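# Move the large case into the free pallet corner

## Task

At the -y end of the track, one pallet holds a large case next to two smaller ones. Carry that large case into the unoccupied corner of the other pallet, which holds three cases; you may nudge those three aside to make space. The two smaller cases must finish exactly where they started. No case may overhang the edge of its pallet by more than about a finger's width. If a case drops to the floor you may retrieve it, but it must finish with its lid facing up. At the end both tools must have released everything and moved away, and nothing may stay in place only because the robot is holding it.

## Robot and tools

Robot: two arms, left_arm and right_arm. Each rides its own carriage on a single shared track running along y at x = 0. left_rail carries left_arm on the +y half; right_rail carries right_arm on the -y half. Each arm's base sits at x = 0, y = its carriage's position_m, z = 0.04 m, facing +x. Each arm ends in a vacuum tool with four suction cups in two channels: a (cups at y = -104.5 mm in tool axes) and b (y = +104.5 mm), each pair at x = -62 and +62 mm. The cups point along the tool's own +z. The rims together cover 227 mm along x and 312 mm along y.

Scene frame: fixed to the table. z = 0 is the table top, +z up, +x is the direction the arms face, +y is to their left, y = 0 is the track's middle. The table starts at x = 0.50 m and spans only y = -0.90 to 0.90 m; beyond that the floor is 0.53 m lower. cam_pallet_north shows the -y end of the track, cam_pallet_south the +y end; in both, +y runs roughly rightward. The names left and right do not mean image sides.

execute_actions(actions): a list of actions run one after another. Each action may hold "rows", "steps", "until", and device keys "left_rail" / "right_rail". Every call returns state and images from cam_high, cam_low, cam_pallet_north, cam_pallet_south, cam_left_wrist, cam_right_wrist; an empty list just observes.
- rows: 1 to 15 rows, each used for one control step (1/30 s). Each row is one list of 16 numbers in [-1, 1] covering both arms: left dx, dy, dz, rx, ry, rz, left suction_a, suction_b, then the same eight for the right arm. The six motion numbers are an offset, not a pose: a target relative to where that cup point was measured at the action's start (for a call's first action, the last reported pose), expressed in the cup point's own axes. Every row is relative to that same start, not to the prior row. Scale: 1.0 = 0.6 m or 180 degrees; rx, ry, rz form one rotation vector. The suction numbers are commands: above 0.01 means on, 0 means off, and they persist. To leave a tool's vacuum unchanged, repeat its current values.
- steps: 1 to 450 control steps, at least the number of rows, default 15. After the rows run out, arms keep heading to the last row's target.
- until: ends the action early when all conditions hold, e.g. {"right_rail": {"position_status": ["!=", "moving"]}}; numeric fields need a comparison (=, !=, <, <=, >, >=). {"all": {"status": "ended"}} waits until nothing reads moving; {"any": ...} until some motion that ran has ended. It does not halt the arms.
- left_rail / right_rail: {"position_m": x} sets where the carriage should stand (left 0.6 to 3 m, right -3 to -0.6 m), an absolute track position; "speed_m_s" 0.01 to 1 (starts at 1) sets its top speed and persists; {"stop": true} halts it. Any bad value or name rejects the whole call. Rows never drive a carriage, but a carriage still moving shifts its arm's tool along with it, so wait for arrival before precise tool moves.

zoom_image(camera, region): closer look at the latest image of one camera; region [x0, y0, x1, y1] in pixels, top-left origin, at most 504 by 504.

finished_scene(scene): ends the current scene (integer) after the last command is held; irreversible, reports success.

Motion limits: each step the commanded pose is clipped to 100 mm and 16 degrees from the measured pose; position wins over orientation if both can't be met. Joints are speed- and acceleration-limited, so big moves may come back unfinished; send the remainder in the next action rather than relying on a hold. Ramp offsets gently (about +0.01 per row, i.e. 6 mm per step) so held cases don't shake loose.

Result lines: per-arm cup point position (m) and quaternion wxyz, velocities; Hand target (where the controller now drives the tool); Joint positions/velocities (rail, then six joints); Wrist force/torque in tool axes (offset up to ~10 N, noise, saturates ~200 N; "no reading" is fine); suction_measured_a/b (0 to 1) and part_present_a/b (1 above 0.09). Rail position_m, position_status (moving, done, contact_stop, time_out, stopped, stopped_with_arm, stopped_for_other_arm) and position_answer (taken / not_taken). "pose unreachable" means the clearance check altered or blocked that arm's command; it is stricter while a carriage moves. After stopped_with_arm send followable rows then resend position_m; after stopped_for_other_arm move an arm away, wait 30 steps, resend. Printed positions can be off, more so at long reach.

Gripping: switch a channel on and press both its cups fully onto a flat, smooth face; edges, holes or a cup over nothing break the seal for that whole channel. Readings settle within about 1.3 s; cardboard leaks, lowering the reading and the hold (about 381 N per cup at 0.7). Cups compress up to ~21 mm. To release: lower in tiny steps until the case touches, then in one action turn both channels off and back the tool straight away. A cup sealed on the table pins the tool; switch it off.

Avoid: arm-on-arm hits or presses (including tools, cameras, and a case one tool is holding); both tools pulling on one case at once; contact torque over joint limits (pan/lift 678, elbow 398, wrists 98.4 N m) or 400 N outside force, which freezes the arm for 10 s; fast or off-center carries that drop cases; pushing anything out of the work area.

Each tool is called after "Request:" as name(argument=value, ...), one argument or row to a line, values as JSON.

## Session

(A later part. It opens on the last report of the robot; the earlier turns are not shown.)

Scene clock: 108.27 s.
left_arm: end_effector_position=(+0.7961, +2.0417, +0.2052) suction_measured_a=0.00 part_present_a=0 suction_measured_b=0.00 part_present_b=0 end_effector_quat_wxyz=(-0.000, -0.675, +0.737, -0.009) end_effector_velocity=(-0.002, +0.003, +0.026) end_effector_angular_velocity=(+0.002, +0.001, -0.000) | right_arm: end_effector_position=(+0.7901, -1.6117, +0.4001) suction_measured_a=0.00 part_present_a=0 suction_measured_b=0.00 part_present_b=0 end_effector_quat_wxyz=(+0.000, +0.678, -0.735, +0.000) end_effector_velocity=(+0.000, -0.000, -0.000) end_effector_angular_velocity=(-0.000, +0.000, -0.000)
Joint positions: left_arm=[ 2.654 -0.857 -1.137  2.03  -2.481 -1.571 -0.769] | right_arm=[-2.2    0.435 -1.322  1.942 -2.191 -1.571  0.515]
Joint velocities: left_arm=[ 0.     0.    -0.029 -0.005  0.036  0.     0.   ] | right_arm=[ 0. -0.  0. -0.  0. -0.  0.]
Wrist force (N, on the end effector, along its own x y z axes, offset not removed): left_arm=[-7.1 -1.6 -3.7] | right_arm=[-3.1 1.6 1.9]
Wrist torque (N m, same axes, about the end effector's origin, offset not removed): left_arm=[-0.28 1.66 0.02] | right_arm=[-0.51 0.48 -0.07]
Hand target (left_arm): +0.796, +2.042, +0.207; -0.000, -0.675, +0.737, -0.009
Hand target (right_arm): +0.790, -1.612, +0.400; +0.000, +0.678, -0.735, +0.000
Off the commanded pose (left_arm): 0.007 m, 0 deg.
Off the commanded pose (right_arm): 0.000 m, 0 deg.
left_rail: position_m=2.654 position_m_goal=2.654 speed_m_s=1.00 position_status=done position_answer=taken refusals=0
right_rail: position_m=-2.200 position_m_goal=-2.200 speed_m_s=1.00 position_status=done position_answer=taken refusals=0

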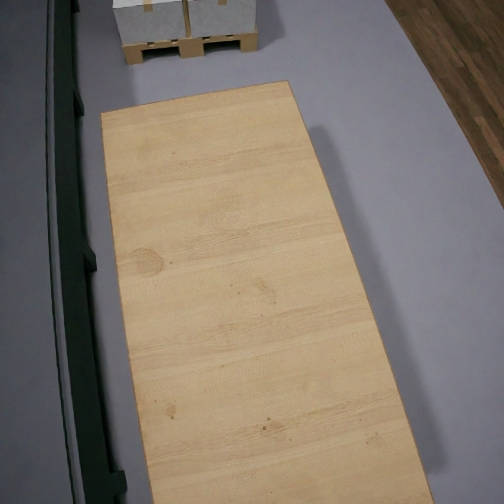

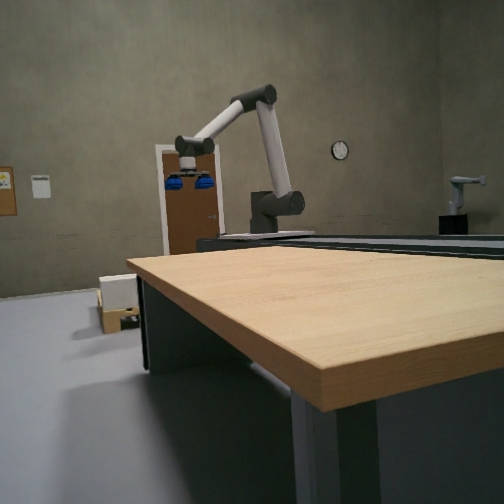

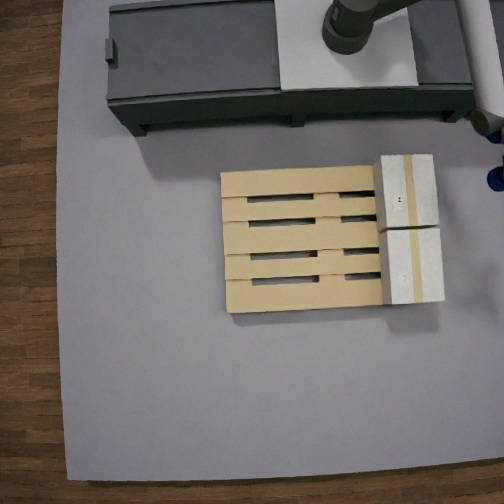

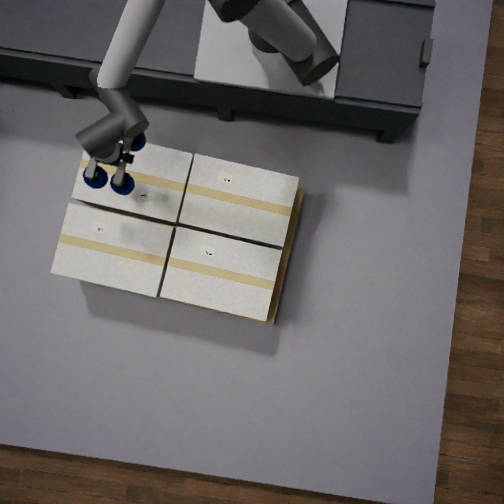

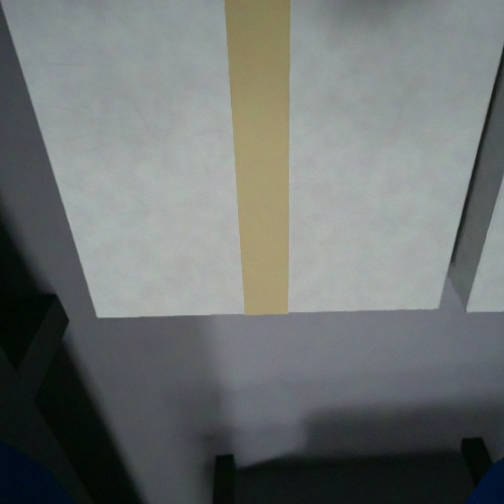

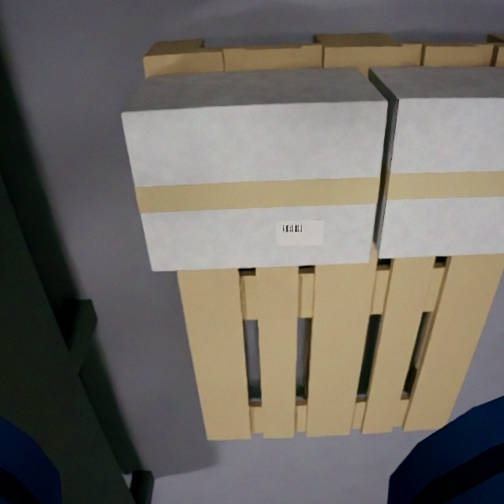

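Request:
execute_actions(
  actions=[
    {"left_rail": {"position_m": 1.7, "speed_m_s": 0.7}, "steps": 1},
  ],
)

Scene clock: 108.63 s.
left_arm: end_effector_position=(+0.7959, +2.0419, +0.2073) suction_measured_a=0.00 part_present_a=0 suction_measured_b=0.00 part_present_b=0 end_effector_quat_wxyz=(-0.000, -0.675, +0.737, -0.009) end_effector_velocity=(+0.000, -0.000, +0.001) end_effector_angular_velocity=(+0.001, +0.001, +0.000) | right_arm: end_effector_position=(+0.7901, -1.6117, +0.4001) suction_measured_a=0.00 part_present_a=0 suction_measured_b=0.00 part_present_b=0 end_effector_quat_wxyz=(+0.000, +0.678, -0.735, +0.000) end_effector_velocity=(+0.000, -0.000, -0.000) end_effector_angular_velocity=(-0.000, +0.000, +0.000)
Joint positions: left_arm=[ 2.654 -0.857 -1.139  2.029 -2.478 -1.571 -0.769] | right_arm=[-2.2    0.435 -1.322  1.942 -2.191 -1.571  0.515]
Joint velocities: left_arm=[ 0.    -0.    -0.001 -0.001  0.004 -0.    -0.   ] | right_arm=[ 0. -0.  0. -0.  0. -0. -0.]
Wrist force (N, on the end effector, along its own x y z axes, offset not removed): left_arm=[-6.8 -1.9 -4.8] | right_arm=[5.8 -0.4 2.6]
Wrist torque (N m, same axes, about the end effector's origin, offset not removed): left_arm=[-0.29 1.63 0.07] | right_arm=[-0.64 -0.77 0.12]
Hand target (left_arm): +0.796, +2.039, +0.212; -0.000, -0.675, +0.737, -0.006
Hand target (right_arm): +0.790, -1.612, +0.400; +0.000, +0.678, -0.735, +0.000
Off the commanded pose (left_arm): 0.005 m, 0 deg.
Off the commanded pose (right_arm): 0.000 m, 0 deg.
left_rail: position_m=2.654 position_m_goal=1.700 speed_m_s=0.70 position_status=moving position_answer=taken refusals=0
right_rail: position_m=-2.200 position_m_goal=-2.200 speed_m_s=1.00 position_status=done position_answer=taken refusals=0

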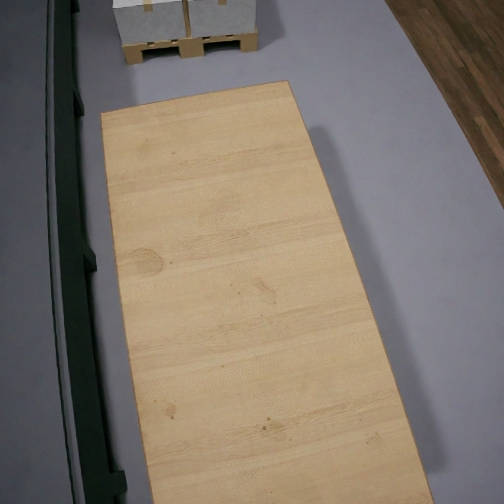

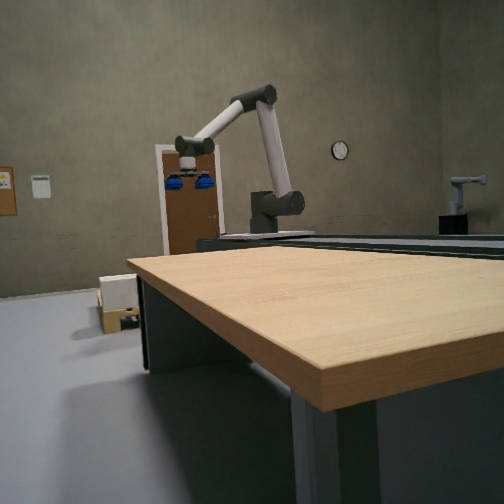

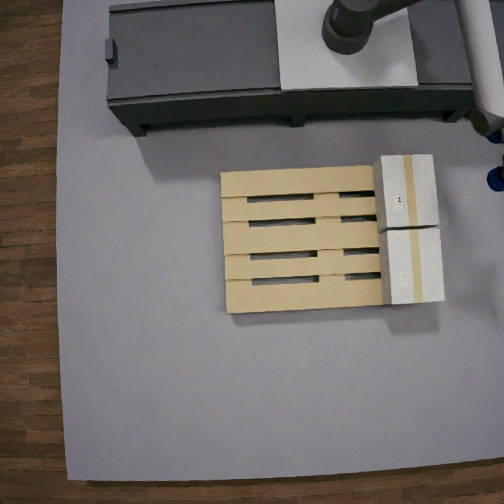

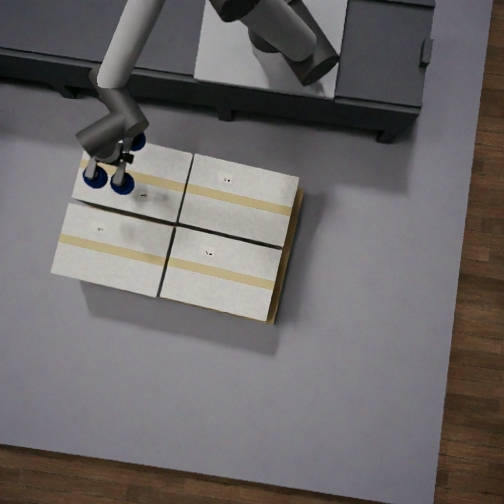

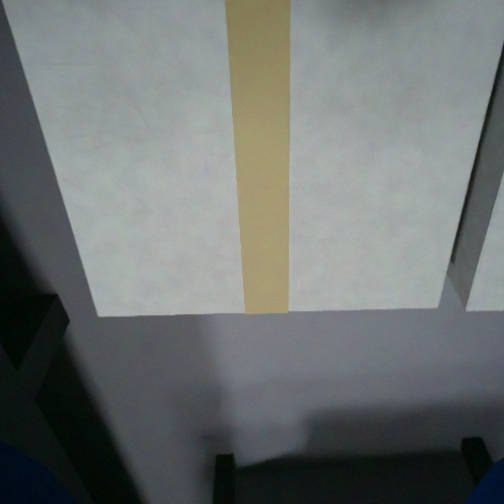

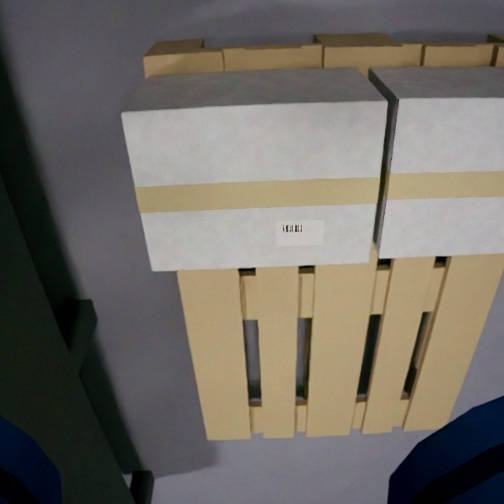

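Request:
zoom_image(
  camera="cam_left_wrist",
  region=[0, 0, 504, 400],
)

Region (0, 0, 504, 400) of cam_left_wrist's 504x504 image, scaled by 1.000; it fills the top 400 rows of this view, and the rest is white.

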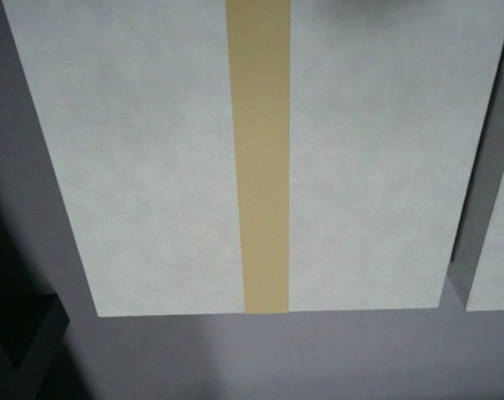

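Request:
execute_actions(
  actions=[],
)

Scene clock: 109.13 s.
left_arm: end_effector_position=(+0.7960, +1.8198, +0.2120) suction_measured_a=0.00 part_present_a=0 suction_measured_b=0.00 part_present_b=0 end_effector_quat_wxyz=(-0.000, -0.675, +0.737, -0.006) end_effector_velocity=(-0.001, -0.702, -0.000) end_effector_angular_velocity=(+0.000, +0.001, -0.001) | right_arm: end_effector_position=(+0.7901, -1.6117, +0.4001) suction_measured_a=0.00 part_present_a=0 suction_measured_b=0.00 part_present_b=0 end_effector_quat_wxyz=(+0.000, +0.678, -0.735, +0.000) end_effector_velocity=(+0.000, +0.000, -0.000) end_effector_angular_velocity=(-0.000, +0.000, -0.000)
Joint positions: left_arm=[ 2.432 -0.857 -1.143  2.024 -2.463 -1.571 -0.769] | right_arm=[-2.2    0.435 -1.322  1.942 -2.191 -1.571  0.515]
Joint velocities: left_arm=[-0.701 -0.001  0.    -0.     0.001 -0.001 -0.   ] | right_arm=[ 0.  0.  0. -0. -0. -0.  0.]
Wrist force (N, on the end effector, along its own x y z axes, offset not removed): left_arm=[-6.8 1.0 -1.6] | right_arm=[-1.4 3.4 0.7]
Wrist torque (N m, same axes, about the end effector's origin, offset not removed): left_arm=[0.14 1.64 0.19] | right_arm=[-0.13 0.37 0.06]
Hand target (left_arm): +0.796, +1.779, +0.212; -0.000, -0.675, +0.737, -0.006
Hand target (right_arm): +0.790, -1.612, +0.400; +0.000, +0.678, -0.735, +0.000
Off the commanded pose (left_arm): 0.000 m, 0 deg.
Off the commanded pose (right_arm): 0.000 m, 0 deg.
left_rail: position_m=2.432 position_m_goal=1.700 speed_m_s=0.70 position_status=moving position_answer=taken refusals=0
right_rail: position_m=-2.200 position_m_goal=-2.200 speed_m_s=1.00 position_status=done position_answer=taken refusals=0

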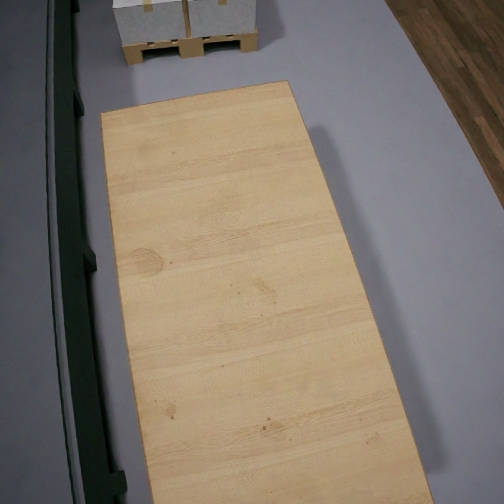

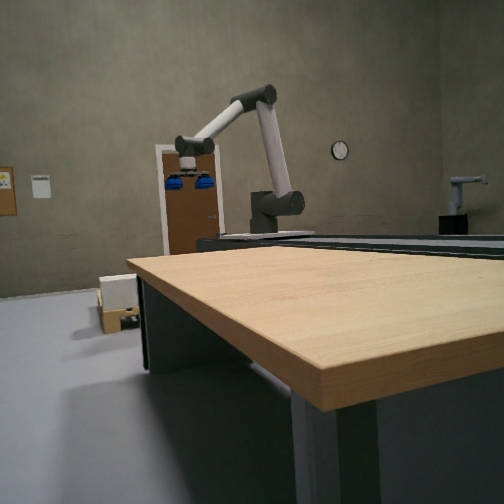

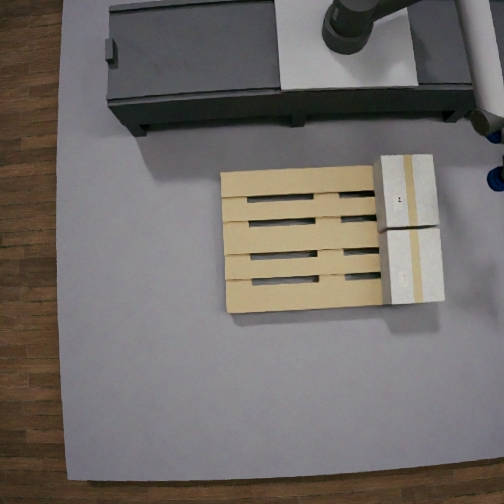

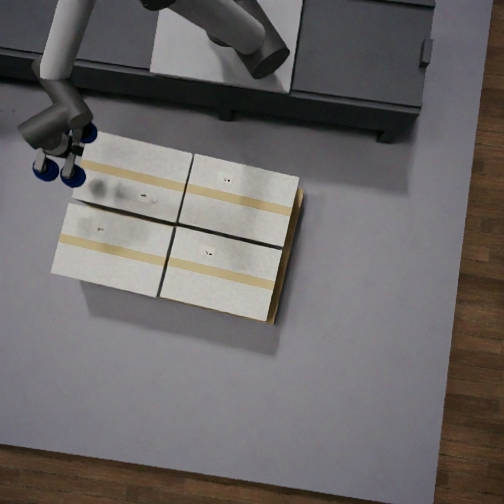

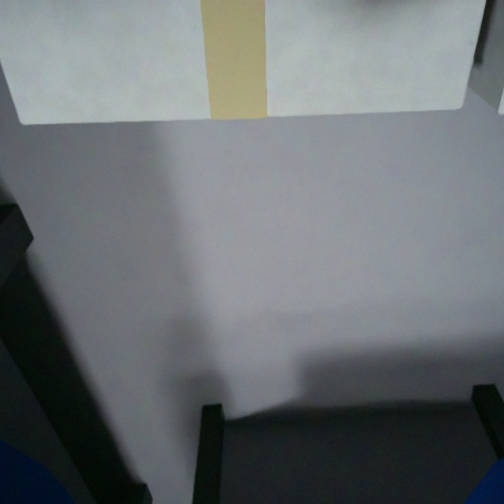

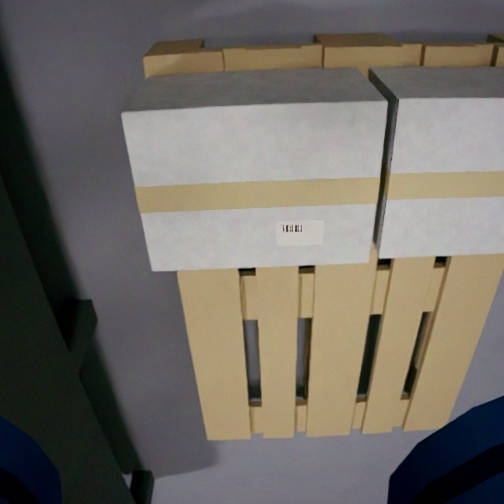

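Request:
execute_actions(
  actions=[],
)

Scene clock: 109.27 s.
left_arm: end_effector_position=(+0.7960, +1.7264, +0.2120) suction_measured_a=0.00 part_present_a=0 suction_measured_b=0.00 part_present_b=0 end_effector_quat_wxyz=(-0.000, -0.675, +0.737, -0.006) end_effector_velocity=(-0.000, -0.700, -0.000) end_effector_angular_velocity=(-0.000, +0.000, -0.000) | right_arm: end_effector_position=(+0.7901, -1.6117, +0.4001) suction_measured_a=0.00 part_present_a=0 suction_measured_b=0.00 part_present_b=0 end_effector_quat_wxyz=(+0.000, +0.678, -0.735, +0.000) end_effector_velocity=(+0.000, +0.000, -0.000) end_effector_angular_velocity=(-0.000, +0.000, -0.000)
Joint positions: left_arm=[ 2.339 -0.857 -1.143  2.024 -2.463 -1.571 -0.769] | right_arm=[-2.2    0.435 -1.322  1.942 -2.191 -1.571  0.515]
Joint velocities: left_arm=[-0.7 -0.   0.  -0.   0.  -0.  -0. ] | right_arm=[ 0. -0.  0. -0.  0. -0. -0.]
Wrist force (N, on the end effector, along its own x y z axes, offset not removed): left_arm=[-3.6 -2.4 -2.0] | right_arm=[-1.3 -3.5 -4.4]
Wrist torque (N m, same axes, about the end effector's origin, offset not removed): left_arm=[-0.39 1.26 0.19] | right_arm=[-0.98 0.36 0.10]
Hand target (left_arm): +0.796, +1.685, +0.212; -0.000, -0.675, +0.737, -0.006
Hand target (right_arm): +0.790, -1.612, +0.400; +0.000, +0.678, -0.735, +0.000
Off the commanded pose (left_arm): 0.000 m, 0 deg.
Off the commanded pose (right_arm): 0.000 m, 0 deg.
left_rail: position_m=2.339 position_m_goal=1.700 speed_m_s=0.70 position_status=moving position_answer=taken refusals=0
right_rail: position_m=-2.200 position_m_goal=-2.200 speed_m_s=1.00 position_status=done position_answer=taken refusals=0

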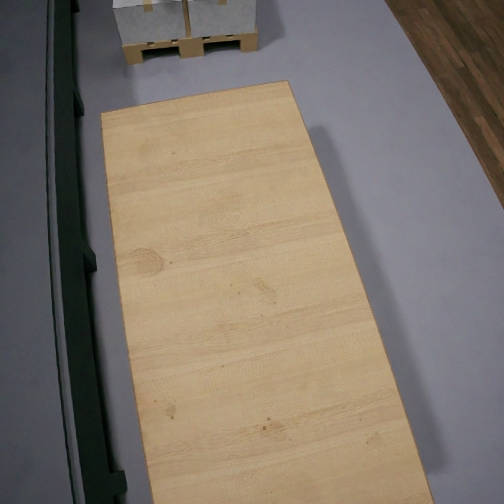

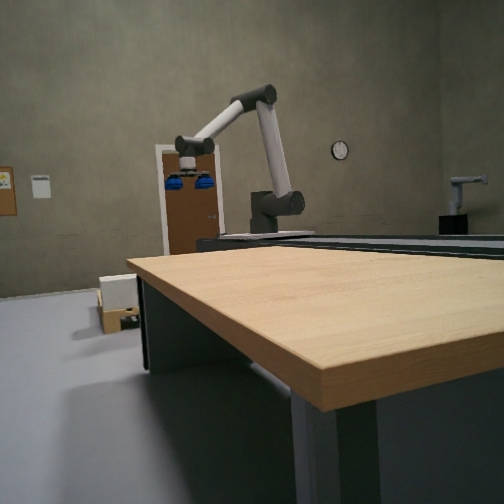

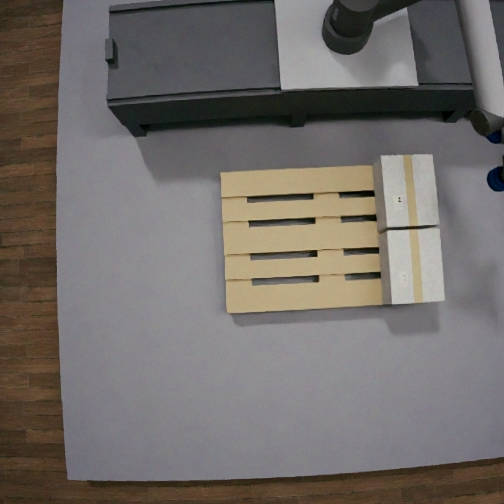

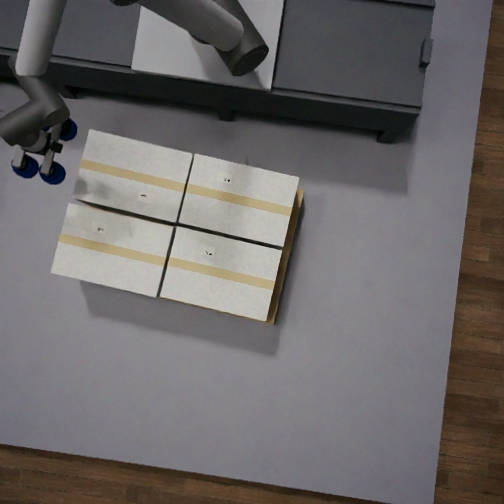

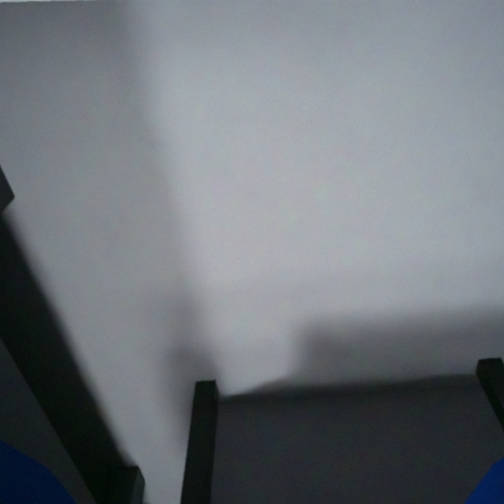

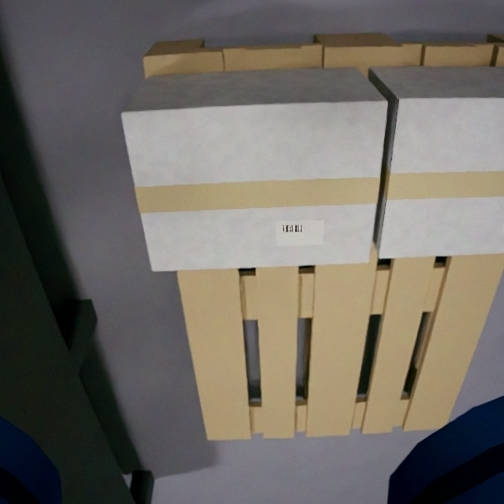

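Now the placed case is fully visible. Checking it closely.

Request:
zoom_image(
  camera="cam_pallet_south",
  region=[30, 90, 230, 260],
)

Region (30, 90, 230, 260) of cam_pallet_south's 504x504 image, scaled by 2.520, with more detail than that image has; it fills the top 428 rows of this view, and the rest is white.

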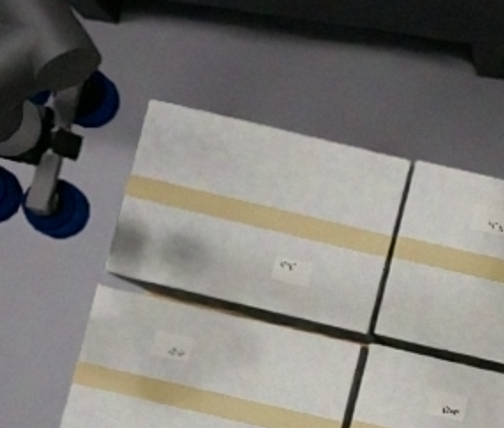

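Request:
zoom_image(
  camera="cam_pallet_south",
  region=[30, 100, 330, 340],
)

Region (30, 100, 330, 340) of cam_pallet_south's 504x504 image, scaled by 1.680, with more detail than that image has; it fills the top 403 rows of this view, and the rest is white.

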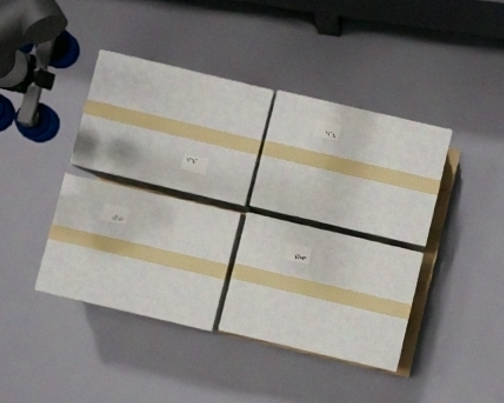

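Request:
zoom_image(
  camera="cam_pallet_south",
  region=[50, 180, 130, 240],
)

Region (50, 180, 130, 240) of cam_pallet_south's 504x504 image, scaled by 6.300, with more detail than that image has; it fills the top 378 rows of this view, and the rest is white.

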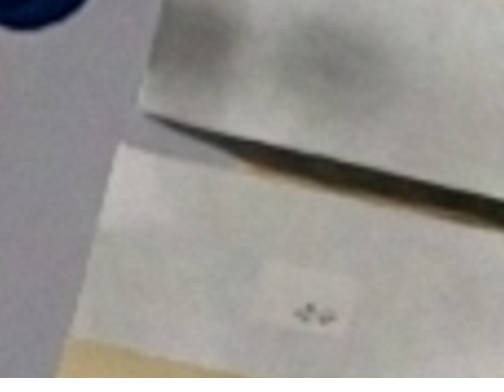

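Request:
execute_actions(
  actions=[],
)

Scene clock: 113.77 s.
left_arm: end_effector_position=(+0.7959, +1.0873, +0.2120) suction_measured_a=0.00 part_present_a=0 suction_measured_b=0.00 part_present_b=0 end_effector_quat_wxyz=(-0.000, -0.675, +0.737, -0.006) end_effector_velocity=(+0.000, +0.000, +0.000) end_effector_angular_velocity=(+0.000, -0.000, +0.000) | right_arm: end_effector_position=(+0.7901, -1.6117, +0.4001) suction_measured_a=0.00 part_present_a=0 suction_measured_b=0.00 part_present_b=0 end_effector_quat_wxyz=(+0.000, +0.678, -0.735, +0.000) end_effector_velocity=(+0.000, -0.000, -0.000) end_effector_angular_velocity=(-0.000, +0.000, -0.000)
Joint positions: left_arm=[ 1.7   -0.857 -1.143  2.024 -2.463 -1.571 -0.769] | right_arm=[-2.2    0.435 -1.322  1.942 -2.191 -1.571  0.515]
Joint velocities: left_arm=[ 0.  0. -0.  0. -0.  0. -0.] | right_arm=[ 0. -0.  0. -0.  0.  0. -0.]
Wrist force (N, on the end effector, along its own x y z axes, offset not removed): left_arm=[-7.7 -4.0 -3.6] | right_arm=[-6.9 -0.2 -3.4]
Wrist torque (N m, same axes, about the end effector's origin, offset not removed): left_arm=[-0.67 1.76 0.17] | right_arm=[-0.45 0.98 -0.12]
Hand target (left_arm): +0.796, +1.087, +0.212; -0.000, -0.675, +0.737, -0.006
Hand target (right_arm): +0.790, -1.612, +0.400; +0.000, +0.678, -0.735, +0.000
Off the commanded pose (left_arm): 0.000 m, 0 deg.
Off the commanded pose (right_arm): 0.000 m, 0 deg.
left_rail: position_m=1.700 position_m_goal=1.700 speed_m_s=0.70 position_status=done position_answer=taken refusals=0
right_rail: position_m=-2.200 position_m_goal=-2.200 speed_m_s=1.00 position_status=done position_answer=taken refusals=0

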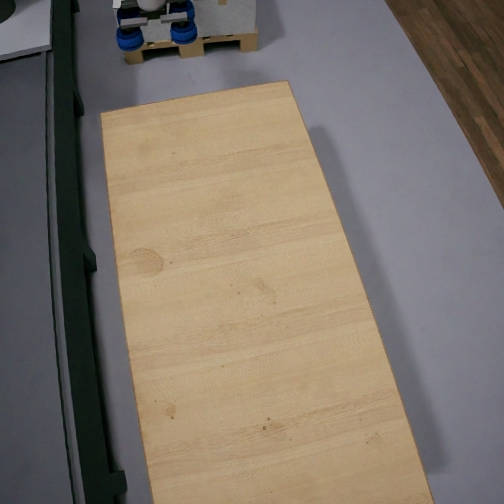

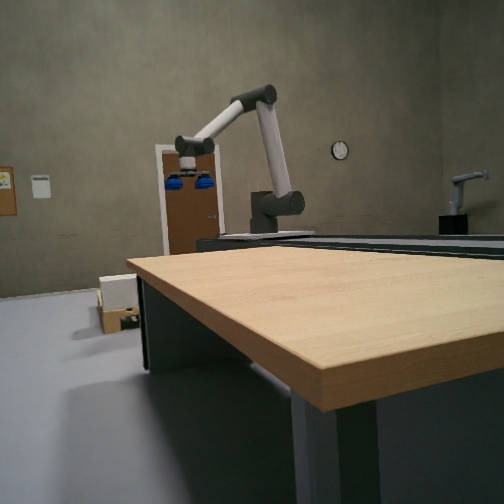

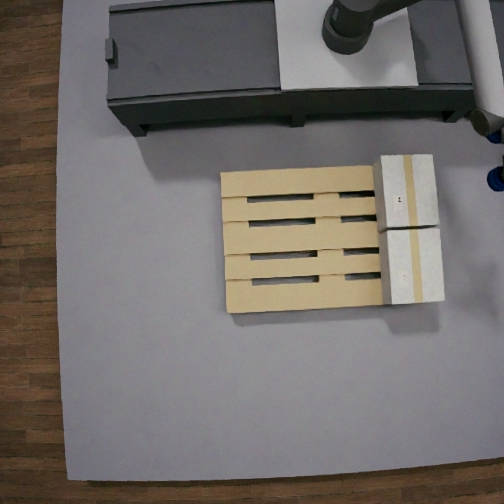

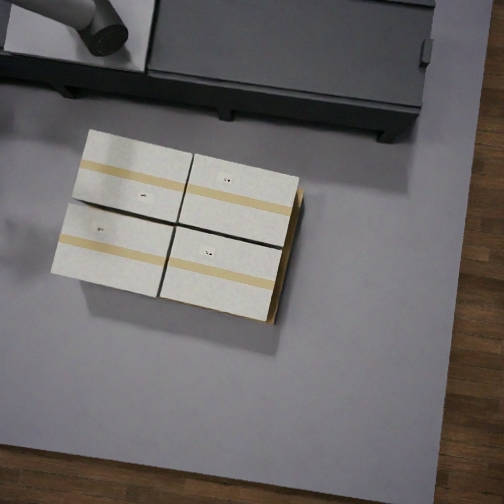

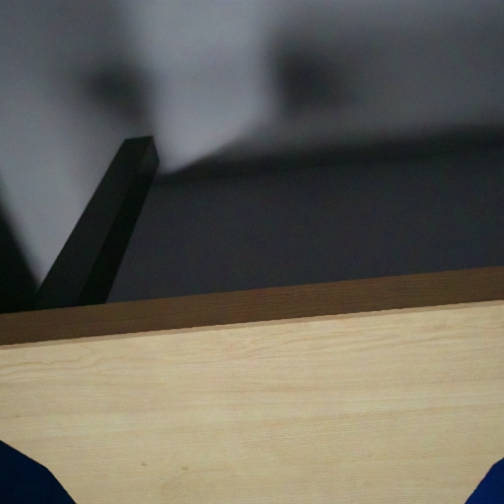

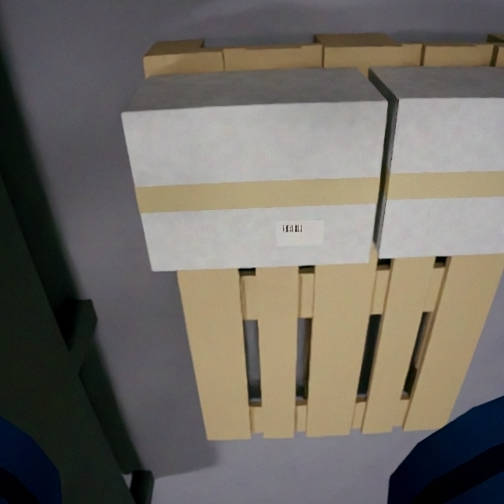

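Request:
zoom_image(
  camera="cam_high",
  region=[90, 0, 290, 80],
)

Region (90, 0, 290, 80) of cam_high's 504x504 image, scaled by 2.520, with more detail than that image has; it fills the top 202 rows of this view, and the rest is white.

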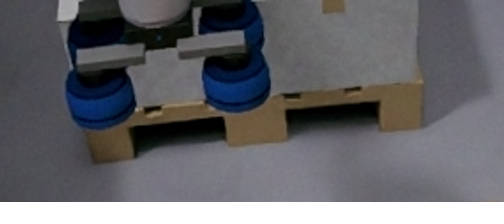

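Request:
zoom_image(
  camera="cam_pallet_south",
  region=[30, 100, 330, 340],
)

Region (30, 100, 330, 340) of cam_pallet_south's 504x504 image, scaled by 1.680, with more detail than that image has; it fills the top 403 rows of this view, and the rest is white.

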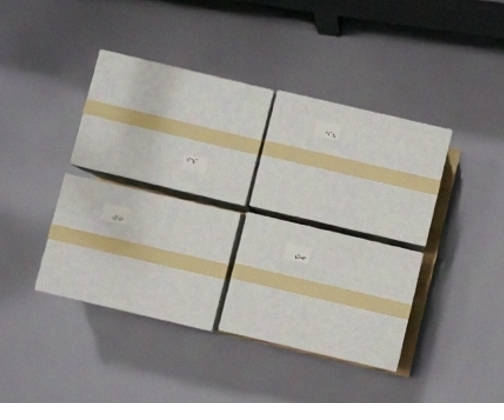

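All four cases sit lid-up on the south pallet, the small cases are untouched, both tools are released and clear, and everything is at rest.

Request:
finished_scene(
  scene=2,
)

The scene is finished: the task was done.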